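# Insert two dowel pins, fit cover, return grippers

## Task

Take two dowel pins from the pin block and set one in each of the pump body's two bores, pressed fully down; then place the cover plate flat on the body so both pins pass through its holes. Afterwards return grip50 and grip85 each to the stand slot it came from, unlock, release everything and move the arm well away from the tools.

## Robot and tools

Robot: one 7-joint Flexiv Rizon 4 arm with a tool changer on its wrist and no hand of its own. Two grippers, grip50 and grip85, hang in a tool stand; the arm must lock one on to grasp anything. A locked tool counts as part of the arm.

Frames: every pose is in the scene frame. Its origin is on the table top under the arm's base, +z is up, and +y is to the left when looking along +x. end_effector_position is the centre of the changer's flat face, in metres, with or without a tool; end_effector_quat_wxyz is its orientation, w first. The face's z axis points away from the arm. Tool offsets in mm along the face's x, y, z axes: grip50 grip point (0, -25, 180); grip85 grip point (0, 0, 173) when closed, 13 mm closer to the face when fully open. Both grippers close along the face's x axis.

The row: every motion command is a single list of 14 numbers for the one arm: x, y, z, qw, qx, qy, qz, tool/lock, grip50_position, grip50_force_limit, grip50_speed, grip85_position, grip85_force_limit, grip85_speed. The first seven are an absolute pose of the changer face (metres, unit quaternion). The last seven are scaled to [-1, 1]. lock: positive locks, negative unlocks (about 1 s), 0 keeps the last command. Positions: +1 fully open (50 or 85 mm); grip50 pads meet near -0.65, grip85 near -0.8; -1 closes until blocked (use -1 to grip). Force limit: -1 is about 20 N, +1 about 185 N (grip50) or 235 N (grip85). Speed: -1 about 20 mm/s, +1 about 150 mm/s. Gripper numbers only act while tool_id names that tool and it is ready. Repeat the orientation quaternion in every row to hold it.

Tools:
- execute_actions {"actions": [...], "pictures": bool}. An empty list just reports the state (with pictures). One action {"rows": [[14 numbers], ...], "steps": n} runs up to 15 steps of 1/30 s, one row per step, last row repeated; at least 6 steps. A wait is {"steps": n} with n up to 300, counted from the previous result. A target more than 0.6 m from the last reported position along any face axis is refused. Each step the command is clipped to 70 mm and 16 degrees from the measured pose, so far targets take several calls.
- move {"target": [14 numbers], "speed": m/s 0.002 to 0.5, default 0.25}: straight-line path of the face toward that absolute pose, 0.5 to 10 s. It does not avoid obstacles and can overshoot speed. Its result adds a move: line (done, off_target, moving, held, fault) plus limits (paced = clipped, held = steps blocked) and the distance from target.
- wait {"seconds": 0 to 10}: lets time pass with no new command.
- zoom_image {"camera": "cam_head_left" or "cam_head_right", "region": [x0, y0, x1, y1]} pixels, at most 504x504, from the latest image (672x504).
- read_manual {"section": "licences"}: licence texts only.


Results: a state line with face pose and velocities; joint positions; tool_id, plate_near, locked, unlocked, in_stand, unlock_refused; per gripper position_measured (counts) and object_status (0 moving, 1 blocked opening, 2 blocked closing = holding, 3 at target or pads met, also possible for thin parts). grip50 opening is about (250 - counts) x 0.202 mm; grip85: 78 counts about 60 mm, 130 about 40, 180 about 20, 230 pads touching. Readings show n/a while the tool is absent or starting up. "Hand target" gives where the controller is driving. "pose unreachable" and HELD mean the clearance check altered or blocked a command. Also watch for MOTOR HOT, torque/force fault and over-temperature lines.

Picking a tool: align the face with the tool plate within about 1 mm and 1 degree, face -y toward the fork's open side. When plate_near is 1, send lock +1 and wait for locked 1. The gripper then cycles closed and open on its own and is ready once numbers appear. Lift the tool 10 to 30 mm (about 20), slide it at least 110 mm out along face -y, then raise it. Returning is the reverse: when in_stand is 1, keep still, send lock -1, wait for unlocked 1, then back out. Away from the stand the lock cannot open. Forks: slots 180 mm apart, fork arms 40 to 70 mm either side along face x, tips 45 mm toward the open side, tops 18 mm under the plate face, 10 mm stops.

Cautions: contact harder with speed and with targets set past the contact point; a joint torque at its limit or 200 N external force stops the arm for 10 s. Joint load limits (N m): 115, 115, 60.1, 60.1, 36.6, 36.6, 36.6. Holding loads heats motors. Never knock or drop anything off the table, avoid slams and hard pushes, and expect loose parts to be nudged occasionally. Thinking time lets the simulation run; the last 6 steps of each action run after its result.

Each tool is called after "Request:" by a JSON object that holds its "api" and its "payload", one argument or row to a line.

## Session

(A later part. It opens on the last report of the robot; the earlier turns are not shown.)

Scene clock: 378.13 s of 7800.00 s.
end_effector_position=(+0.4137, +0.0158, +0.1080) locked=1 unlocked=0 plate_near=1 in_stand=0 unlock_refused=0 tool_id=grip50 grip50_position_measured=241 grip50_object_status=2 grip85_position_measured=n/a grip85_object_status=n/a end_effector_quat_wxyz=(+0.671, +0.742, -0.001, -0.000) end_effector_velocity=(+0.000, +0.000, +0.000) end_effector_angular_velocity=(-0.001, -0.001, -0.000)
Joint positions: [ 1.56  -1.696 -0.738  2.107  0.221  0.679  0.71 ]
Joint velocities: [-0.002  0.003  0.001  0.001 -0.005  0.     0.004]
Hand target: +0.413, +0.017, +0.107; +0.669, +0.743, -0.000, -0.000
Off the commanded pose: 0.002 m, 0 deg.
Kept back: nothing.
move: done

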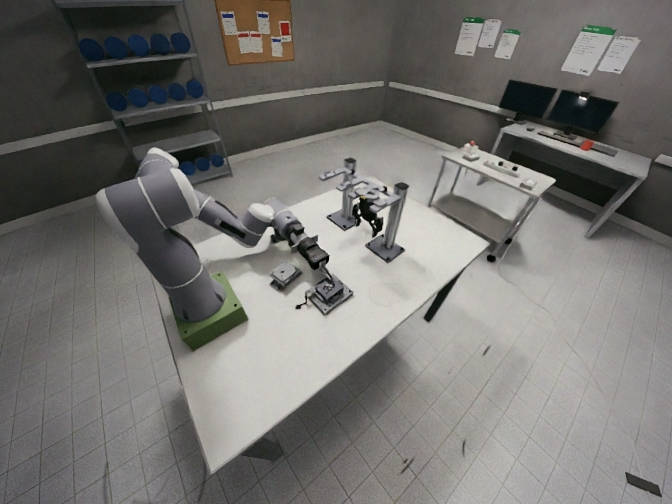

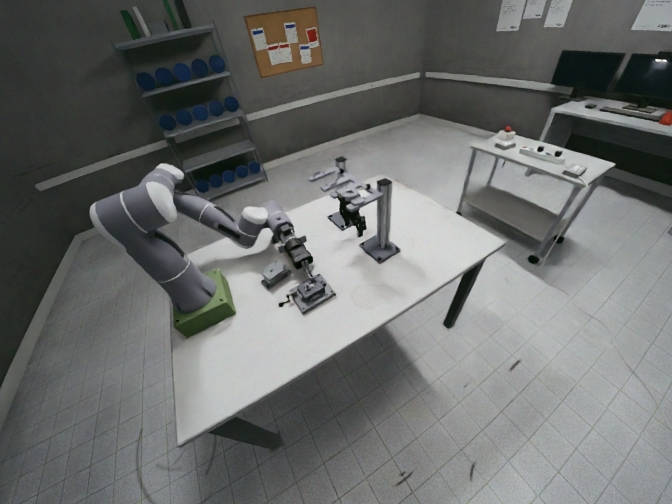

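Request:
{"api": "move", "payload": {
  "target": [0.4128,0.0155,0.112,0.6691,0.7431,0,0,0,-1,-0.3,-1,1,-0.3,0],
  "speed": 0.005
}}

Request:
{"api": "move", "payload": {
  "target": [0.4128,0.0155,0.1085,0.6691,0.7431,0,0,0,-1,-0.3,-1,1,-0.3,0],
  "speed": 0.003
}}

Request:
{"api": "move", "payload": {
  "target": [0.4142,0.0155,0.112,0.6691,0.7431,0,0,0,-1,-0.3,-1,1,-0.3,0],
  "speed": 0.005
}}

Request:
{"api": "move", "payload": {
  "target": [0.4142,0.0155,0.1085,0.6691,0.7431,0,0,0,-1,-0.3,-1,1,-0.3,0],
  "speed": 0.003
}}

Scene clock: 379.50 s of 7800.00 s.
end_effector_position=(+0.4128, +0.0154, +0.1120) locked=1 unlocked=0 plate_near=1 in_stand=0 unlock_refused=0 tool_id=grip50 grip50_position_measured=241 grip50_object_status=2 grip85_position_measured=n/a grip85_object_status=n/a end_effector_quat_wxyz=(+0.669, +0.743, -0.000, -0.000) end_effector_velocity=(+0.000, -0.000, -0.000) end_effector_angular_velocity=(-0.000, +0.001, +0.000)
Joint positions: [ 1.562 -1.688 -0.741  2.119  0.221  0.686  0.705]
Joint velocities: [-0.    -0.    -0.    -0.    -0.    -0.    -0.001]
Hand target: +0.413, +0.015, +0.112; +0.669, +0.743, +0.000, +0.000
Off the commanded pose: 0.000 m, 0 deg.
Kept back: nothing.
move: done

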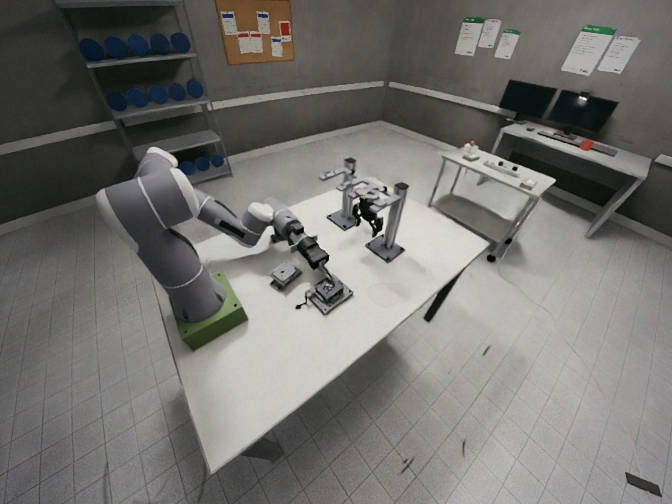

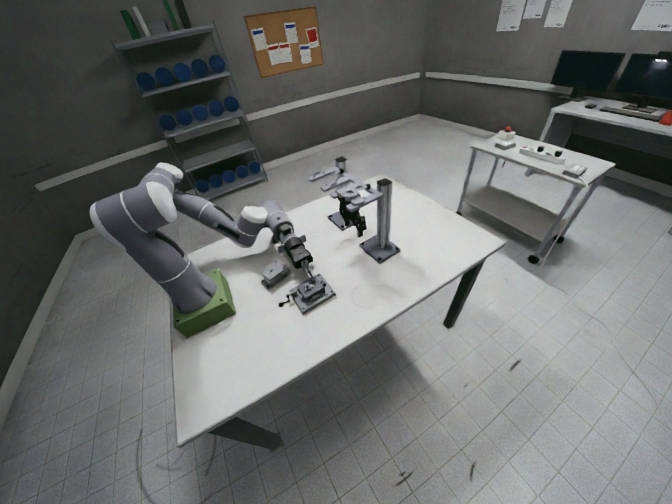

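Scene clock: 380.90 s of 7800.00 s.
end_effector_position=(+0.4129, +0.0145, +0.1100) locked=1 unlocked=0 plate_near=1 in_stand=0 unlock_refused=0 tool_id=grip50 grip50_position_measured=241 grip50_object_status=2 grip85_position_measured=n/a grip85_object_status=n/a end_effector_quat_wxyz=(+0.671, +0.742, -0.001, -0.000) end_effector_velocity=(+0.000, +0.000, -0.000) end_effector_angular_velocity=(-0.000, +0.001, +0.000)
Joint positions: [ 1.558 -1.691 -0.738  2.115  0.217  0.684  0.712]
Joint velocities: [-0.002  0.002  0.    -0.    -0.004 -0.     0.001]
Hand target: +0.413, +0.016, +0.109; +0.669, +0.743, -0.000, -0.000
Off the commanded pose: 0.002 m, 0 deg.
Kept back: nothing.
move: done

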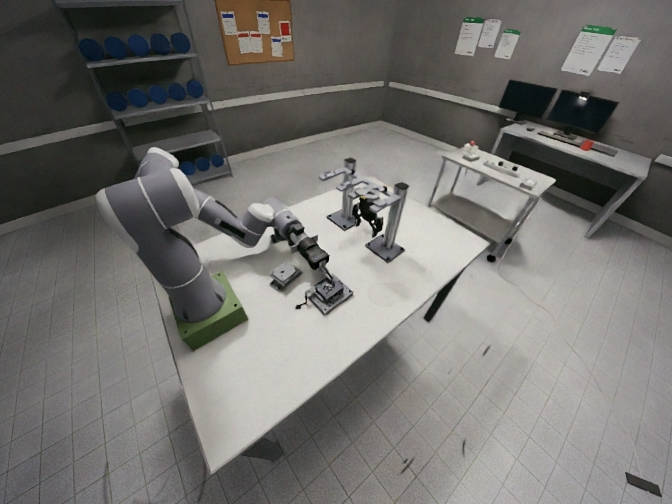

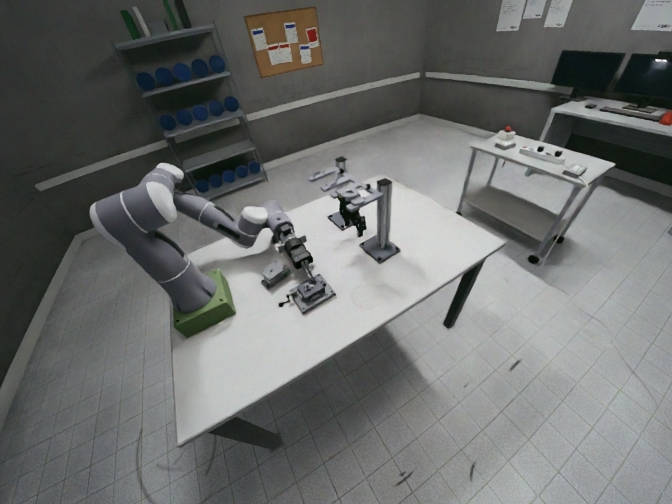

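Scene clock: 381.63 s of 7800.00 s.
end_effector_position=(+0.4142, +0.0155, +0.1120) locked=1 unlocked=0 plate_near=1 in_stand=0 unlock_refused=0 tool_id=grip50 grip50_position_measured=241 grip50_object_status=2 grip85_position_measured=n/a grip85_object_status=n/a end_effector_quat_wxyz=(+0.669, +0.743, -0.000, +0.000) end_effector_velocity=(+0.000, +0.000, +0.000) end_effector_angular_velocity=(-0.000, -0.001, -0.000)
Joint positions: [ 1.558 -1.686 -0.743  2.117  0.216  0.687  0.707]
Joint velocities: [-0.  0. -0.  0. -0. -0.  0.]
Hand target: +0.414, +0.015, +0.112; +0.669, +0.743, -0.000, -0.000
Off the commanded pose: 0.000 m, 0 deg.
Kept back: nothing.
move: done

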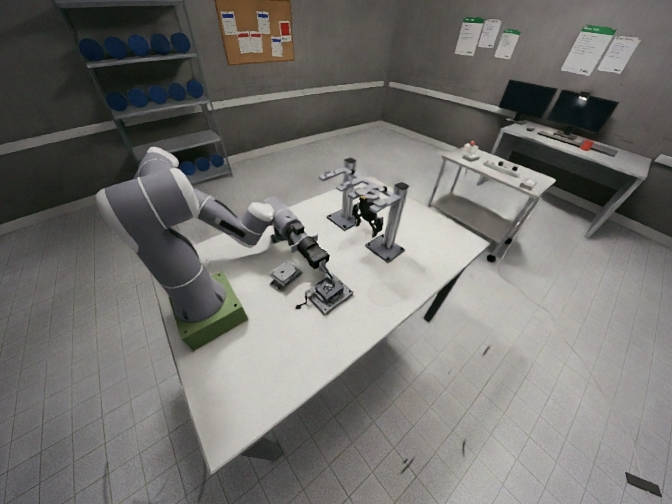

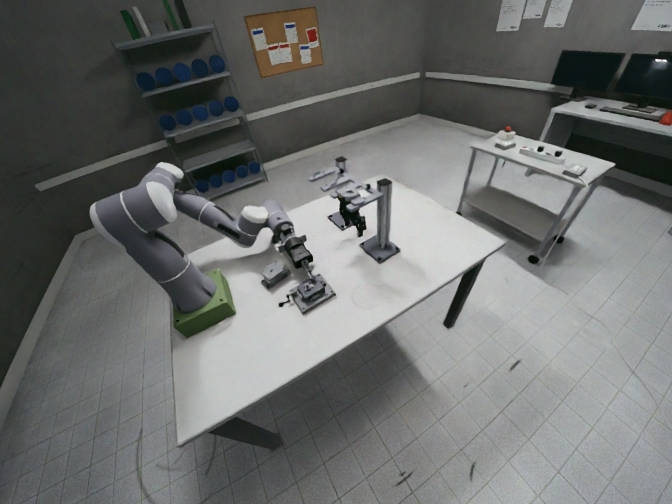

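Scene clock: 383.03 s of 7800.00 s.
end_effector_position=(+0.4142, +0.0151, +0.1092) locked=1 unlocked=0 plate_near=1 in_stand=0 unlock_refused=0 tool_id=grip50 grip50_position_measured=241 grip50_object_status=2 grip85_position_measured=n/a grip85_object_status=n/a end_effector_quat_wxyz=(+0.670, +0.743, -0.000, -0.000) end_effector_velocity=(+0.000, +0.000, -0.000) end_effector_angular_velocity=(-0.000, +0.001, +0.000)
Joint positions: [ 1.555 -1.69  -0.739  2.112  0.216  0.685  0.711]
Joint velocities: [-0.     0.     0.    -0.    -0.001 -0.    -0.   ]
Hand target: +0.414, +0.016, +0.109; +0.669, +0.743, -0.000, -0.000
Off the commanded pose: 0.001 m, 0 deg.
Kept back: nothing.
move: done

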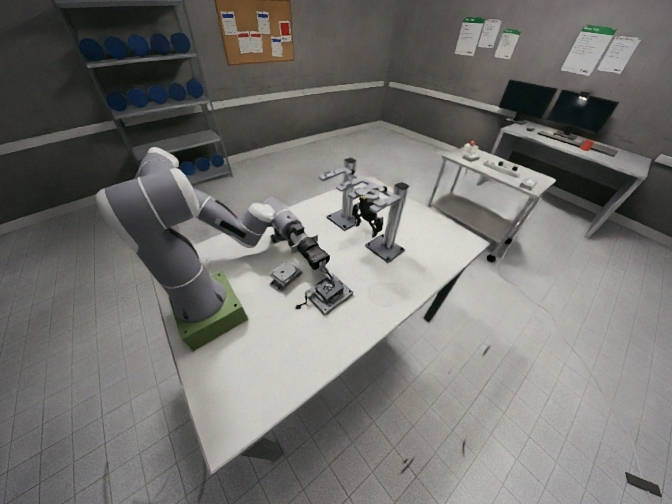

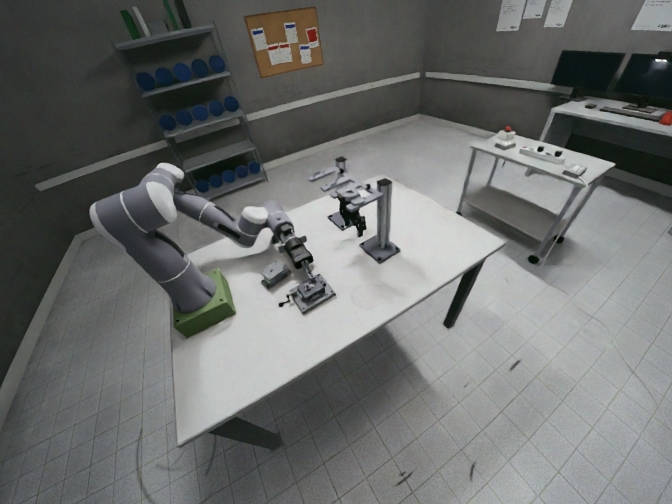

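Request:
{"api": "execute_actions", "payload": {
  "actions": []
}}

Scene clock: 384.53 s of 7800.00 s.
end_effector_position=(+0.4142, +0.0151, +0.1092) locked=1 unlocked=0 plate_near=1 in_stand=0 unlock_refused=0 tool_id=grip50 grip50_position_measured=241 grip50_object_status=2 grip85_position_measured=n/a grip85_object_status=n/a end_effector_quat_wxyz=(+0.670, +0.743, -0.000, -0.000) end_effector_velocity=(+0.000, +0.000, -0.000) end_effector_angular_velocity=(-0.000, +0.002, +0.001)
Joint positions: [ 1.555 -1.69  -0.739  2.112  0.216  0.685  0.711]
Joint velocities: [ 0.     0.     0.    -0.    -0.001 -0.    -0.001]
Hand target: +0.414, +0.016, +0.109; +0.669, +0.743, -0.000, -0.000
Off the commanded pose: 0.001 m, 0 deg.
Kept back: nothing.
Steps of this call (steps 1 to 45: nothing new was sent). Readings (end_effector_position | what the end effector reports):
1: (+0.4142, +0.0151, +0.1092) | locked=1 unlocked=0 plate_near=1 in_stand=0 unlock_refused=0 tool_id=grip50 grip50_position_measured=241 grip50_object_status=2 grip85_position_measured=n/a grip85_object_status=n/a
2: (+0.4142, +0.0151, +0.1092) | locked=1 unlocked=0 plate_near=1 in_stand=0 unlock_refused=0 tool_id=grip50 grip50_position_measured=241 grip50_object_status=2 grip85_position_measured=n/a grip85_object_status=n/a
4: (+0.4142, +0.0151, +0.1092) | locked=1 unlocked=0 plate_near=1 in_stand=0 unlock_refused=0 tool_id=grip50 grip50_position_measured=241 grip50_object_status=2 grip85_position_measured=n/a grip85_object_status=n/a
8: (+0.4142, +0.0151, +0.1092) | locked=1 unlocked=0 plate_near=1 in_stand=0 unlock_refused=0 tool_id=grip50 grip50_position_measured=241 grip50_object_status=2 grip85_position_measured=n/a grip85_object_status=n/a
45: the state above

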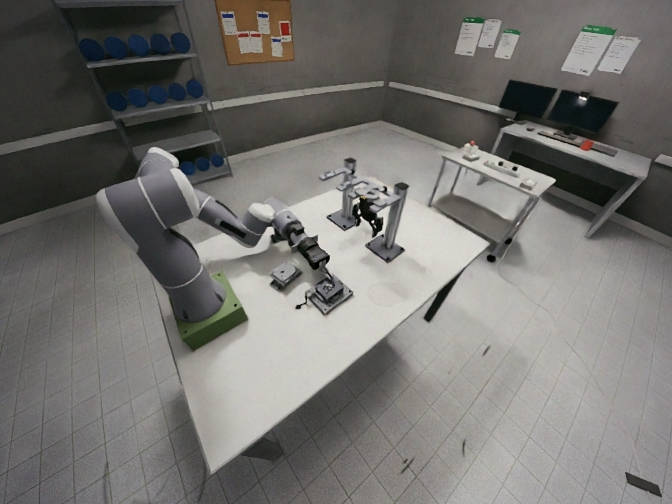

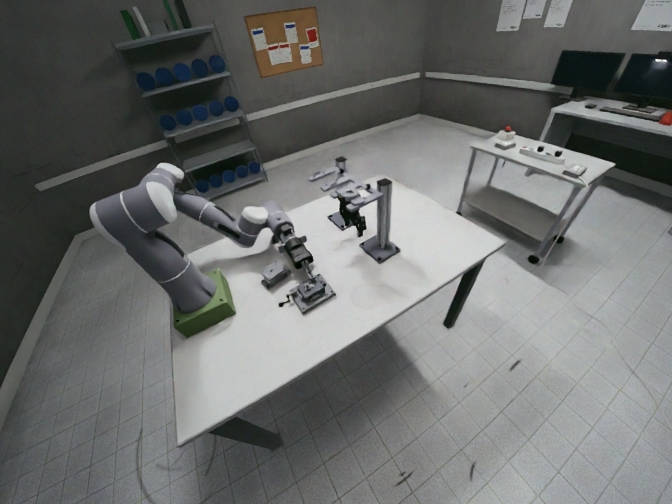

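Request:
{"api": "move", "payload": {
  "target": [0.414,0.0185,0.1075,0.6691,0.7431,0,0,0,-1,-0.3,-1,0,0,0],
  "speed": 0.003
}}

Request:
{"api": "zoom_image", "payload": {
  "camera": "cam_head_left",
  "region": [300,260,360,305]
}}

Scene clock: 386.23 s of 7800.00 s.
end_effector_position=(+0.4140, +0.0180, +0.1078) locked=1 unlocked=0 plate_near=1 in_stand=0 unlock_refused=0 tool_id=grip50 grip50_position_measured=241 grip50_object_status=2 grip85_position_measured=n/a grip85_object_status=n/a end_effector_quat_wxyz=(+0.670, +0.743, -0.000, -0.000) end_effector_velocity=(+0.000, +0.000, +0.000) end_effector_angular_velocity=(+0.000, +0.000, -0.000)
Joint positions: [ 1.558 -1.689 -0.738  2.106  0.215  0.677  0.714]
Joint velocities: [ 0.    -0.    -0.    -0.     0.     0.    -0.001]
Hand target: +0.414, +0.019, +0.108; +0.669, +0.743, +0.000, -0.000
Off the commanded pose: 0.001 m, 0 deg.
Kept back: nothing.
move: done

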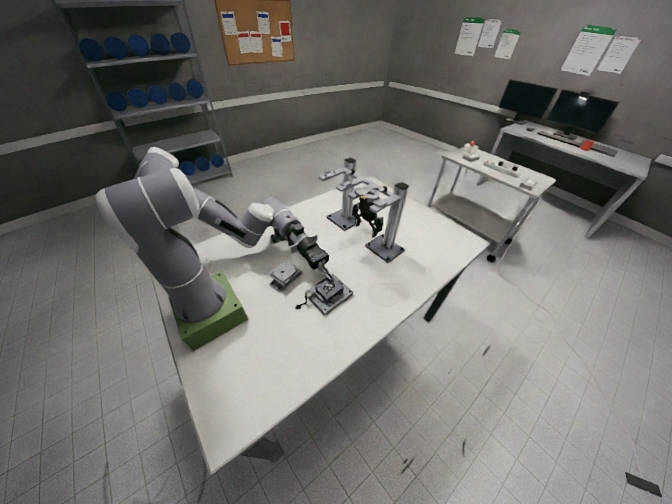

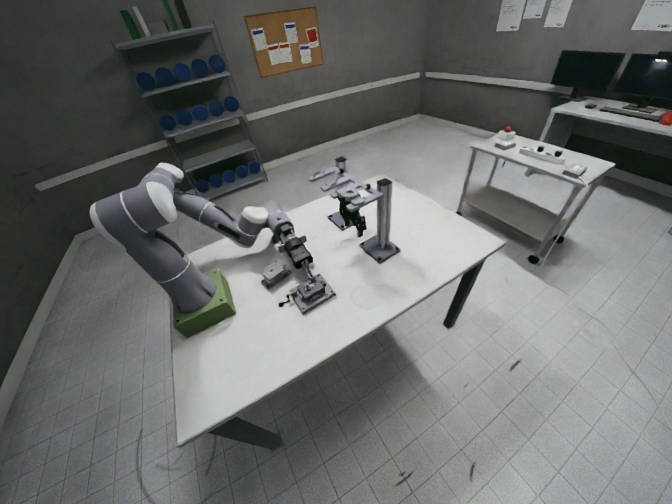

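Region (300, 260, 360, 305) of cam_head_left's 672x504 image, scaled by 8.400, with more detail than that image has; it fills the top 378 rows of this view, and the rest is white.

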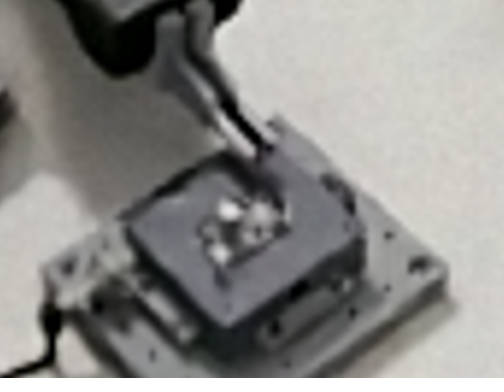

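Progress. Continue down.

Request:
{"api": "move", "payload": {
  "target": [0.414,0.0188,0.105,0.6691,0.7431,0,0,0,-1,-0.3,-1,0,0,0],
  "speed": 0.003
}}

Scene clock: 387.63 s of 7800.00 s.
end_effector_position=(+0.4139, +0.0182, +0.1055) locked=1 unlocked=0 plate_near=1 in_stand=0 unlock_refused=0 tool_id=grip50 grip50_position_measured=241 grip50_object_status=2 grip85_position_measured=n/a grip85_object_status=n/a end_effector_quat_wxyz=(+0.670, +0.743, -0.000, -0.000) end_effector_velocity=(-0.000, +0.000, -0.000) end_effector_angular_velocity=(+0.000, -0.001, -0.000)
Joint positions: [ 1.556 -1.691 -0.735  2.102  0.215  0.676  0.717]
Joint velocities: [0.    0.    0.    0.    0.    0.    0.001]
Hand target: +0.414, +0.019, +0.105; +0.669, +0.743, -0.000, -0.000
Off the commanded pose: 0.001 m, 0 deg.
Kept back: nothing.
move: done

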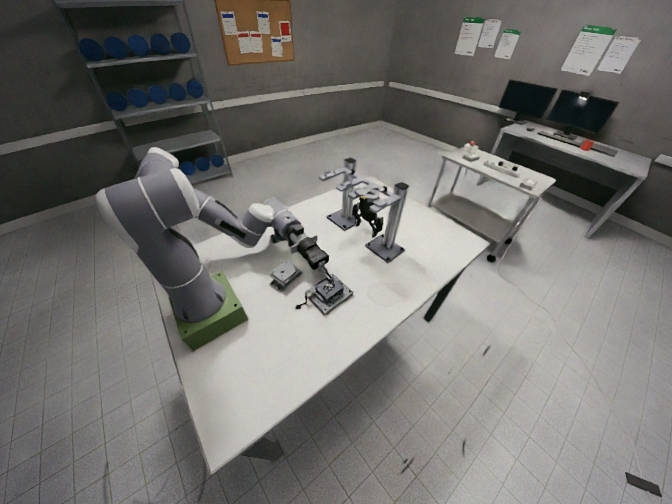

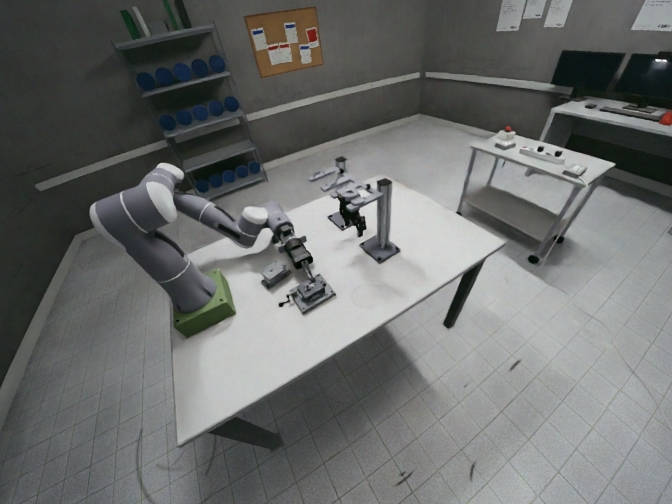

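Going in.

Request:
{"api": "move", "payload": {
  "target": [0.414,0.0188,0.102,0.6691,0.7431,0,0,0,-1,-0.3,-1,0,0,0],
  "speed": 0.003
}}

Request:
{"api": "move", "payload": {
  "target": [0.414,0.0188,0.1025,0.6691,0.7431,0,0,0,-0.35,-0.3,-1,0,0,0],
  "speed": 0.003
}}

Request:
{"api": "move", "payload": {
  "target": [0.414,0.022,0.18,0.6691,0.7431,0,0,0,-0.35,-0.3,-1,0,0,0],
  "speed": 0.05
}}

Request:
{"api": "zoom_image", "payload": {
  "camera": "cam_head_left",
  "region": [300,260,360,305]
}}

Request:
{"api": "zoom_image", "payload": {
  "camera": "cam_head_right",
  "region": [285,265,345,310]
}}

Scene clock: 389.30 s of 7800.00 s.
end_effector_position=(+0.4139, +0.0182, +0.1025) locked=1 unlocked=0 plate_near=1 in_stand=0 unlock_refused=0 tool_id=grip50 grip50_position_measured=241 grip50_object_status=2 grip85_position_measured=n/a grip85_object_status=n/a end_effector_quat_wxyz=(+0.670, +0.743, -0.000, -0.000) end_effector_velocity=(-0.000, -0.000, -0.000) end_effector_angular_velocity=(-0.000, +0.000, -0.000)
Joint positions: [ 1.554 -1.695 -0.731  2.096  0.215  0.675  0.721]
Joint velocities: [ 0.  0.  0.  0. -0. -0.  0.]
Hand target: +0.414, +0.019, +0.102; +0.669, +0.743, -0.000, -0.000
Off the commanded pose: 0.001 m, 0 deg.
Kept back: nothing.
move: done

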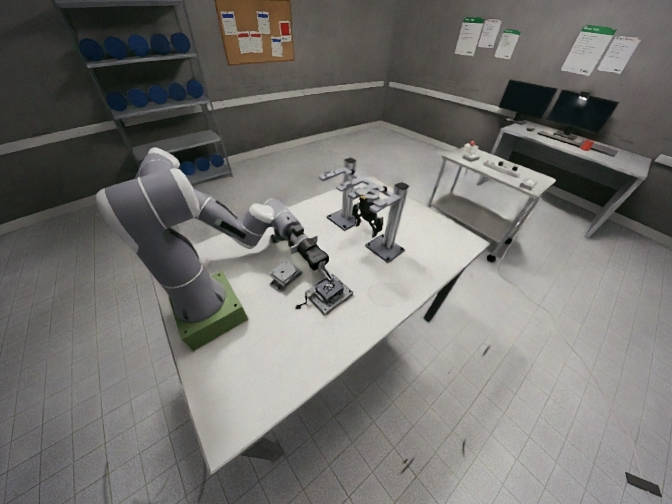

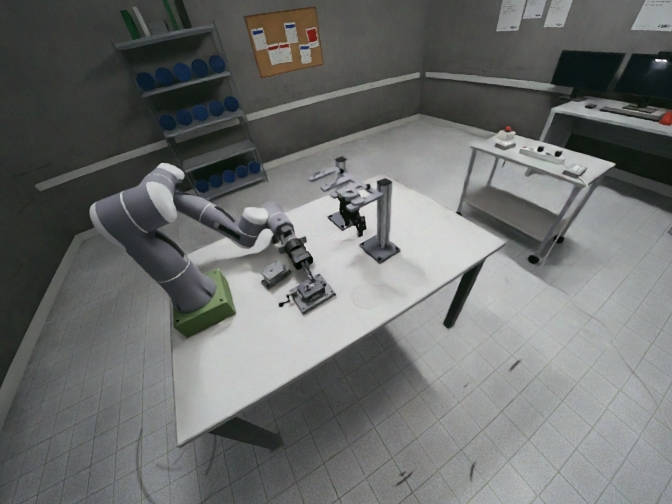

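Scene clock: 390.00 s of 7800.00 s.
end_effector_position=(+0.4140, +0.0186, +0.1026) locked=1 unlocked=0 plate_near=1 in_stand=0 unlock_refused=0 tool_id=grip50 grip50_position_measured=205 grip50_object_status=3 grip85_position_measured=n/a grip85_object_status=n/a end_effector_quat_wxyz=(+0.669, +0.743, -0.000, -0.000) end_effector_velocity=(-0.000, -0.000, -0.000) end_effector_angular_velocity=(-0.000, -0.001, -0.000)
Joint positions: [ 1.554 -1.694 -0.731  2.096  0.215  0.675  0.721]
Joint velocities: [ 0.    -0.     0.     0.     0.    -0.     0.001]
Hand target: +0.414, +0.019, +0.103; +0.669, +0.743, -0.000, -0.000
Off the commanded pose: 0.000 m, 0 deg.
Kept back: nothing.
move: done

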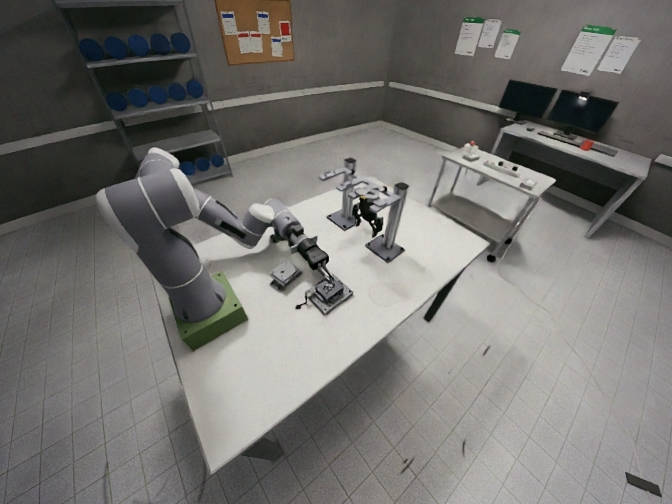

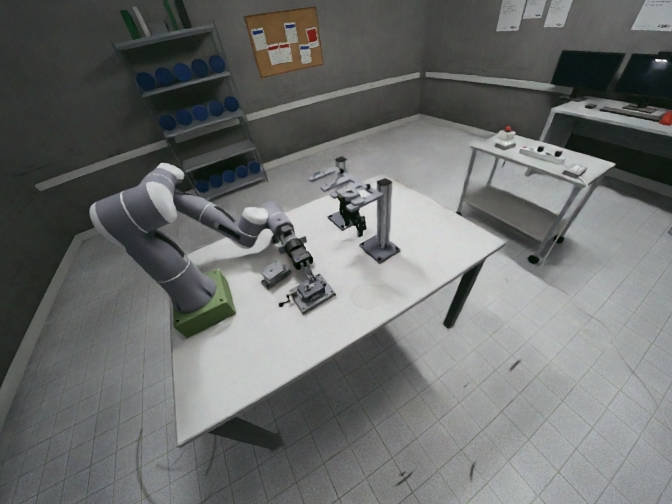

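Scene clock: 391.80 s of 7800.00 s.
end_effector_position=(+0.4141, +0.0217, +0.1800) locked=1 unlocked=0 plate_near=1 in_stand=0 unlock_refused=0 tool_id=grip50 grip50_position_measured=205 grip50_object_status=3 grip85_position_measured=n/a grip85_object_status=n/a end_effector_quat_wxyz=(+0.669, +0.743, -0.000, +0.000) end_effector_velocity=(-0.000, +0.000, -0.000) end_effector_angular_velocity=(+0.000, -0.001, -0.000)
Joint positions: [ 1.615 -1.595 -0.839  2.232  0.196  0.683  0.617]
Joint velocities: [ 0.     0.     0.     0.     0.    -0.     0.001]
Hand target: +0.414, +0.022, +0.180; +0.669, +0.743, +0.000, +0.000
Off the commanded pose: 0.000 m, 0 deg.
Kept back: nothing.
move: done

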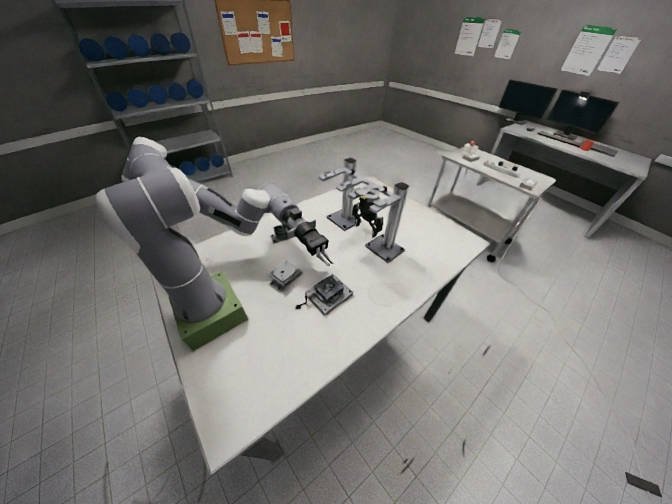

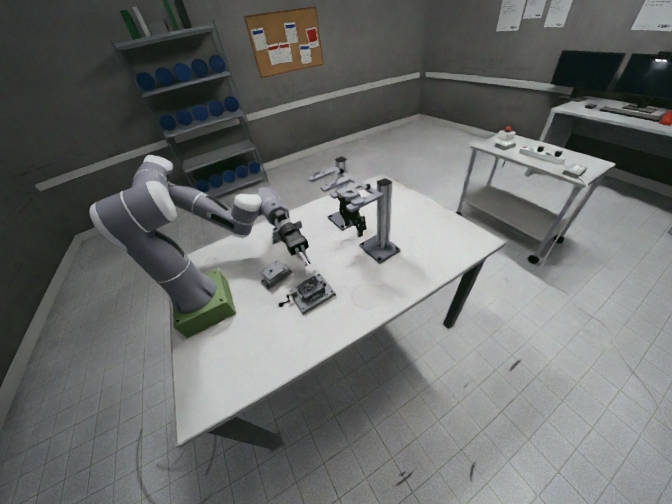

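Region (300, 260, 360, 305) of cam_head_left's 672x504 image, scaled by 8.400, with more detail than that image has; it fills the top 378 rows of this view, and the rest is white.

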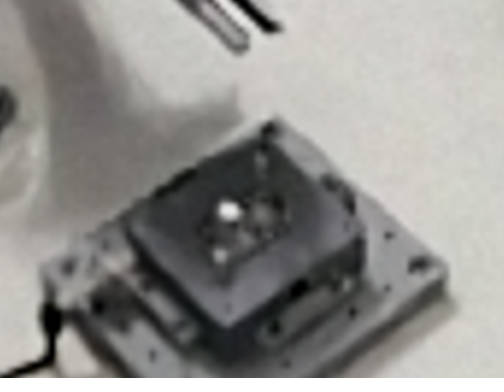

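Region (285, 265, 345, 310) of cam_head_right's 672x504 image, scaled by 8.400, with more detail than that image has; it fills the top 378 rows of this view, and the rest is white.

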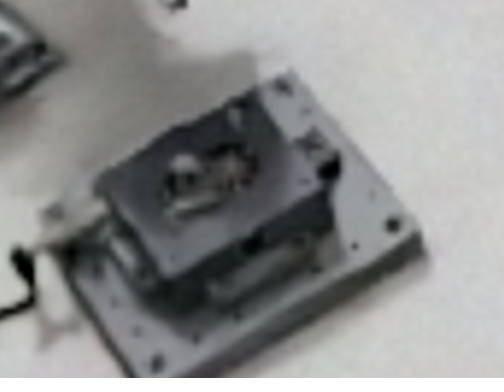

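Request:
{"api": "move", "payload": {
  "target": [0.4145,-0.10,0.32,0,1,0,0,0,-1,-0.3,0,0,0,0],
  "speed": 0.2
}}

Request:
{"api": "move", "payload": {
  "target": [0.414,-0.196,0.27,0,1,0,0,0,-1,-0.3,0,0,0,0],
  "speed": 0.1
}}

Request:
{"api": "move", "payload": {
  "target": [0.414,-0.196,0.2545,0,1,0,0,0,-1,-0.3,0,0,0,0],
  "speed": 0.008
}}

Request:
{"api": "zoom_image", "payload": {
  "camera": "cam_head_right",
  "region": [285,265,345,310]
}}

Request:
{"api": "zoom_image", "payload": {
  "camera": "cam_head_left",
  "region": [300,260,360,305]
}}

Scene clock: 396.17 s of 7800.00 s.
end_effector_position=(+0.4153, -0.0993, +0.3211) locked=1 unlocked=0 plate_near=1 in_stand=0 unlock_refused=0 tool_id=grip50 grip50_position_measured=254 grip50_object_status=3 grip85_position_measured=n/a grip85_object_status=n/a end_effector_quat_wxyz=(+0.000, +1.000, -0.001, +0.000) end_effector_velocity=(-0.000, +0.000, -0.000) end_effector_angular_velocity=(-0.001, +0.001, -0.000)
Joint positions: [ 0.866 -0.315 -0.893  2.436  0.485  1.018 -0.387]
Joint velocities: [ 0.001 -0.001 -0.     0.     0.     0.     0.001]
Hand target: +0.415, -0.099, +0.321; +0.000, +1.000, -0.001, +0.000
Off the commanded pose: 0.002 m, 0 deg.
Kept back: nothing.
move: done

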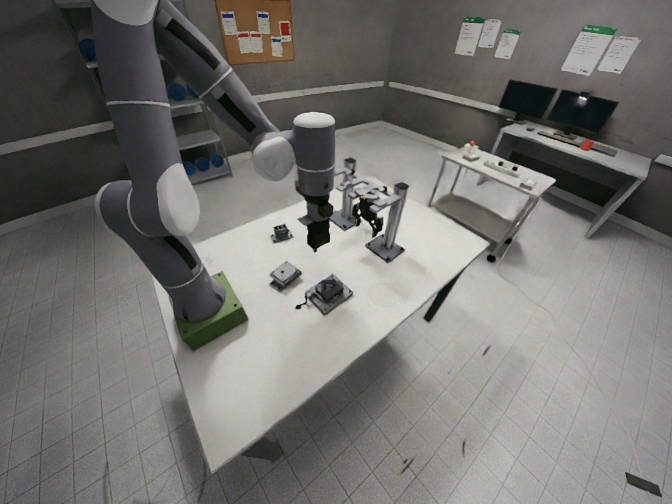

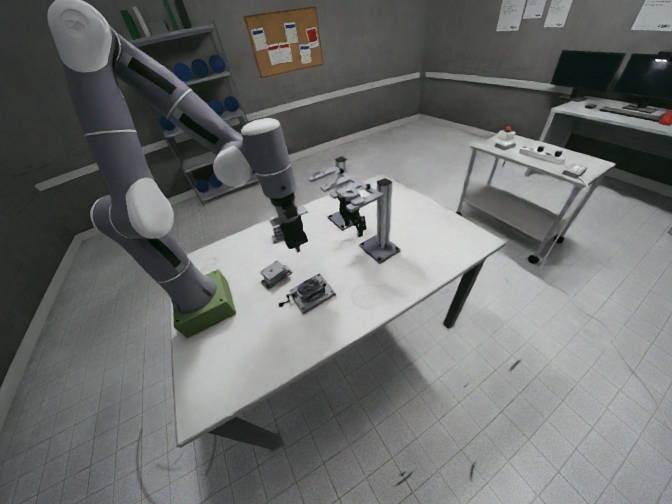

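Scene clock: 397.57 s of 7800.00 s.
end_effector_position=(+0.4141, -0.1960, +0.2701) locked=1 unlocked=0 plate_near=1 in_stand=0 unlock_refused=0 tool_id=grip50 grip50_position_measured=254 grip50_object_status=3 grip85_position_measured=n/a grip85_object_status=n/a end_effector_quat_wxyz=(+0.000, +1.000, -0.000, +0.000) end_effector_velocity=(+0.000, +0.000, +0.000) end_effector_angular_velocity=(-0.000, -0.000, +0.003)
Joint positions: [ 0.482 -0.559 -0.718  2.26   0.728  1.013 -0.767]
Joint velocities: [ 0.001  0.001  0.    -0.    -0.001 -0.    -0.001]
Hand target: +0.414, -0.196, +0.270; +0.000, +1.000, -0.000, +0.000
Off the commanded pose: 0.000 m, 0 deg.
Kept back: nothing.
move: done

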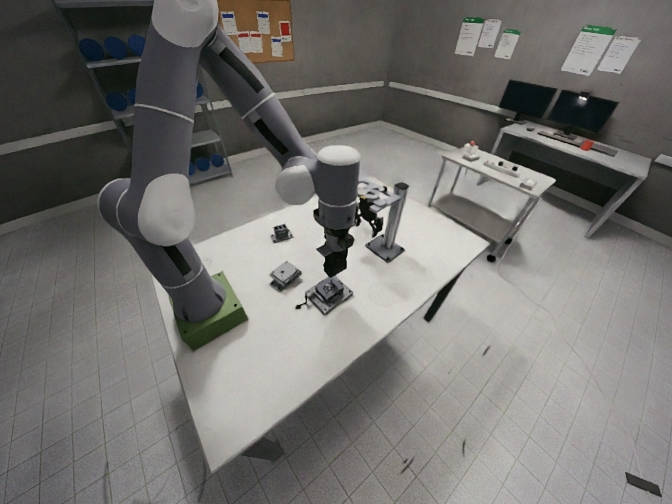

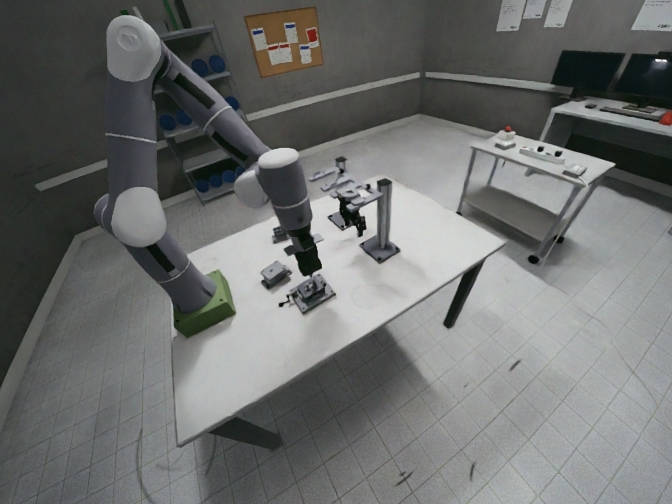

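Scene clock: 399.73 s of 7800.00 s.
end_effector_position=(+0.4148, -0.1964, +0.2554) locked=1 unlocked=0 plate_near=1 in_stand=0 unlock_refused=0 tool_id=grip50 grip50_position_measured=254 grip50_object_status=3 grip85_position_measured=n/a grip85_object_status=n/a end_effector_quat_wxyz=(+0.000, +1.000, +0.000, +0.001) end_effector_velocity=(+0.000, -0.000, +0.000) end_effector_angular_velocity=(+0.000, -0.000, +0.001)
Joint positions: [ 0.447 -0.602 -0.676  2.239  0.772  1.032 -0.796]
Joint velocities: [-0.001  0.     0.001 -0.    -0.     0.    -0.001]
Hand target: +0.414, -0.196, +0.255; +0.000, +1.000, -0.000, +0.000
Off the commanded pose: 0.001 m, 0 deg.
Kept back: nothing.
move: done

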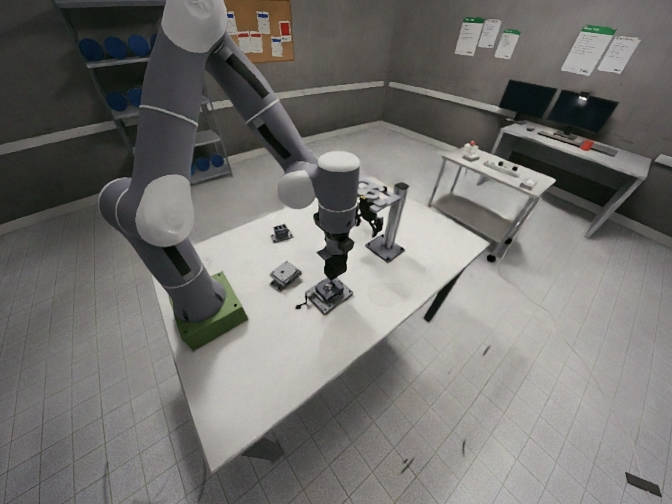

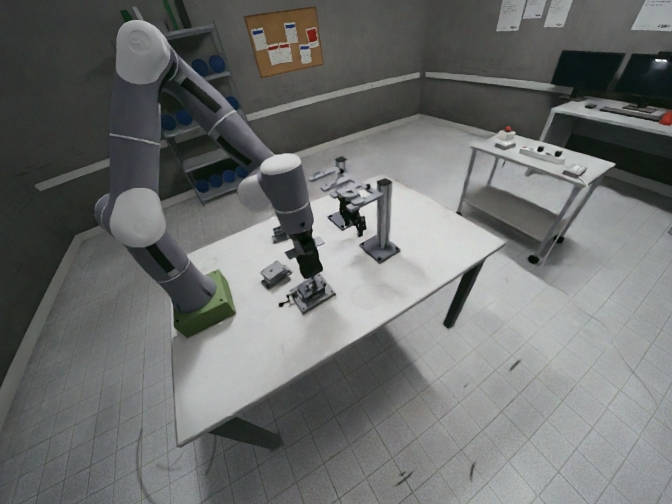

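Region (285, 265, 345, 310) of cam_head_right's 672x504 image, scaled by 8.400, with more detail than that image has; it fills the top 378 rows of this view, and the rest is white.

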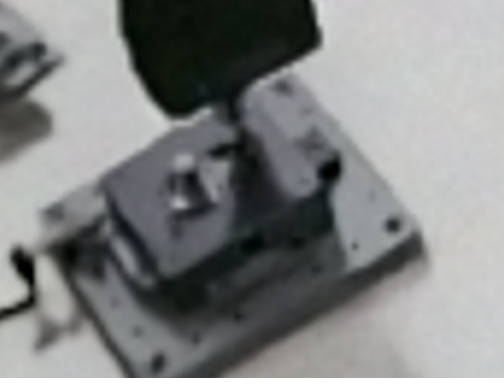

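Region (300, 260, 360, 305) of cam_head_left's 672x504 image, scaled by 8.400, with more detail than that image has; it fills the top 378 rows of this view, and the rest is white.

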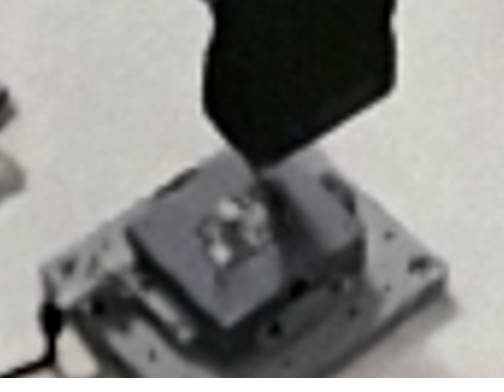

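Request:
{"api": "move", "payload": {
  "target": [0.419,-0.205,0.275,0,0.7071,0.7071,0,0,-0.32,-0.3,0,0,0,0],
  "speed": 0.15
}}

Request:
{"api": "move", "payload": {
  "target": [0.419,-0.205,0.2482,0,0.7071,0.7071,0,0,-0.32,-0.3,0,0,0,0],
  "speed": 0.008
}}

Request:
{"api": "zoom_image", "payload": {
  "camera": "cam_head_right",
  "region": [285,265,345,310]
}}

Request:
{"api": "zoom_image", "payload": {
  "camera": "cam_head_left",
  "region": [300,260,360,305]
}}

Scene clock: 405.83 s of 7800.00 s.
end_effector_position=(+0.4191, -0.2051, +0.2754) locked=1 unlocked=0 plate_near=1 in_stand=0 unlock_refused=0 tool_id=grip50 grip50_position_measured=200 grip50_object_status=3 grip85_position_measured=n/a grip85_object_status=n/a end_effector_quat_wxyz=(+0.000, +0.707, +0.707, -0.000) end_effector_velocity=(+0.000, +0.000, -0.000) end_effector_angular_velocity=(+0.000, -0.000, -0.003)
Joint positions: [ 0.18  -0.471 -0.401  2.291  0.434  1.126 -2.113]
Joint velocities: [ 0.     0.     0.    -0.     0.001 -0.     0.002]
Hand target: +0.419, -0.205, +0.275; +0.000, +0.707, +0.707, -0.000
Off the commanded pose: 0.000 m, 0 deg.
Kept back: nothing.
move: done

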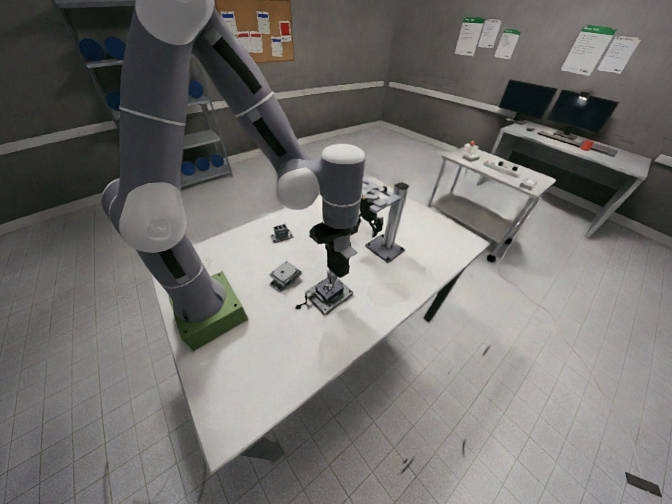

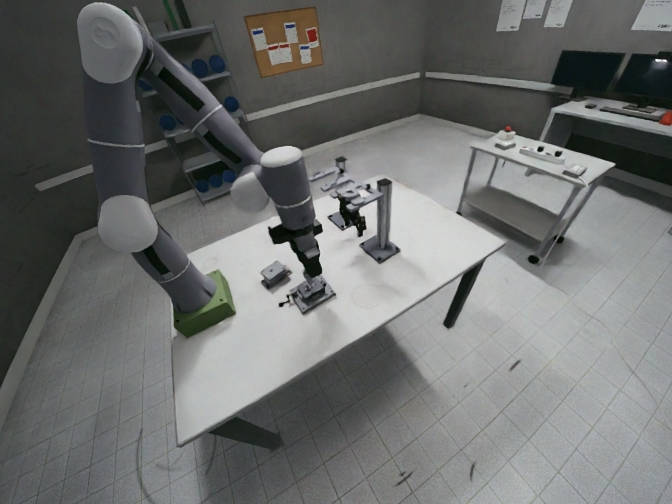

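Scene clock: 409.43 s of 7800.00 s.
end_effector_position=(+0.4190, -0.2049, +0.2482) locked=1 unlocked=0 plate_near=1 in_stand=0 unlock_refused=0 tool_id=grip50 grip50_position_measured=200 grip50_object_status=3 grip85_position_measured=n/a grip85_object_status=n/a end_effector_quat_wxyz=(-0.000, +0.707, +0.707, -0.000) end_effector_velocity=(-0.000, -0.000, -0.000) end_effector_angular_velocity=(-0.000, +0.000, -0.001)
Joint positions: [ 0.134 -0.554 -0.341  2.261  0.491  1.179 -2.152]
Joint velocities: [-0. -0. -0. -0.  0.  0.  0.]
Hand target: +0.419, -0.205, +0.248; +0.000, +0.707, +0.707, -0.000
Off the commanded pose: 0.000 m, 0 deg.
Kept back: nothing.
move: done

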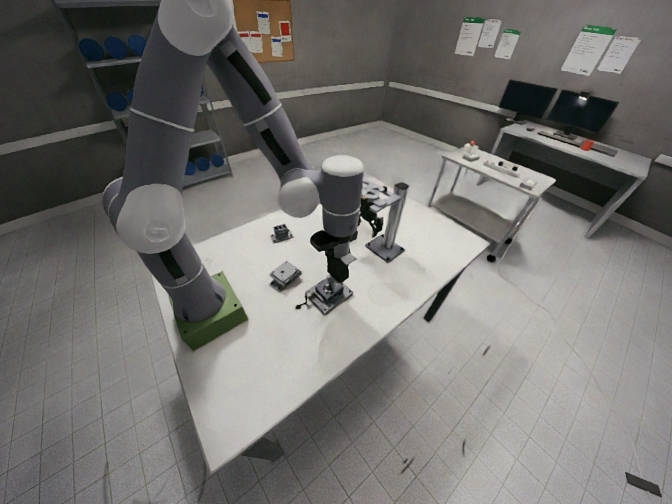

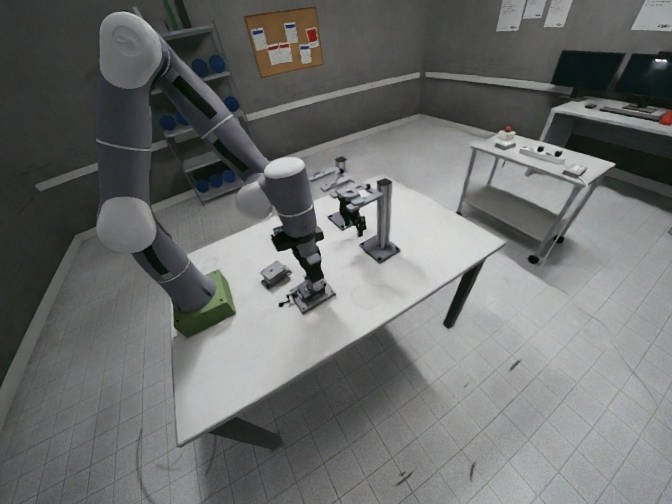

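Region (285, 265, 345, 310) of cam_head_right's 672x504 image, scaled by 8.400, with more detail than that image has; it fills the top 378 rows of this view, and the rest is white.

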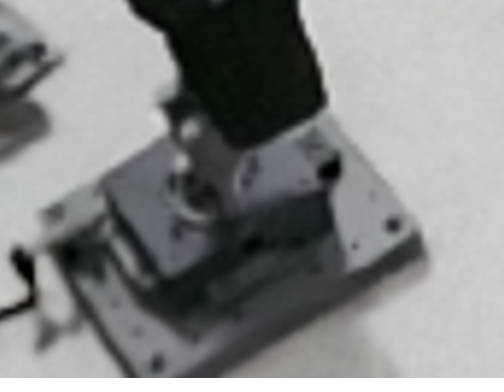

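Region (300, 260, 360, 305) of cam_head_left's 672x504 image, scaled by 8.400, with more detail than that image has; it fills the top 378 rows of this view, and the rest is white.

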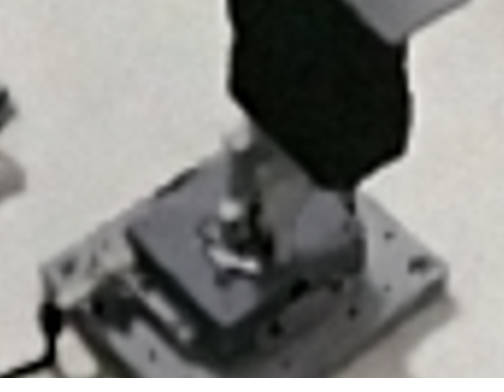

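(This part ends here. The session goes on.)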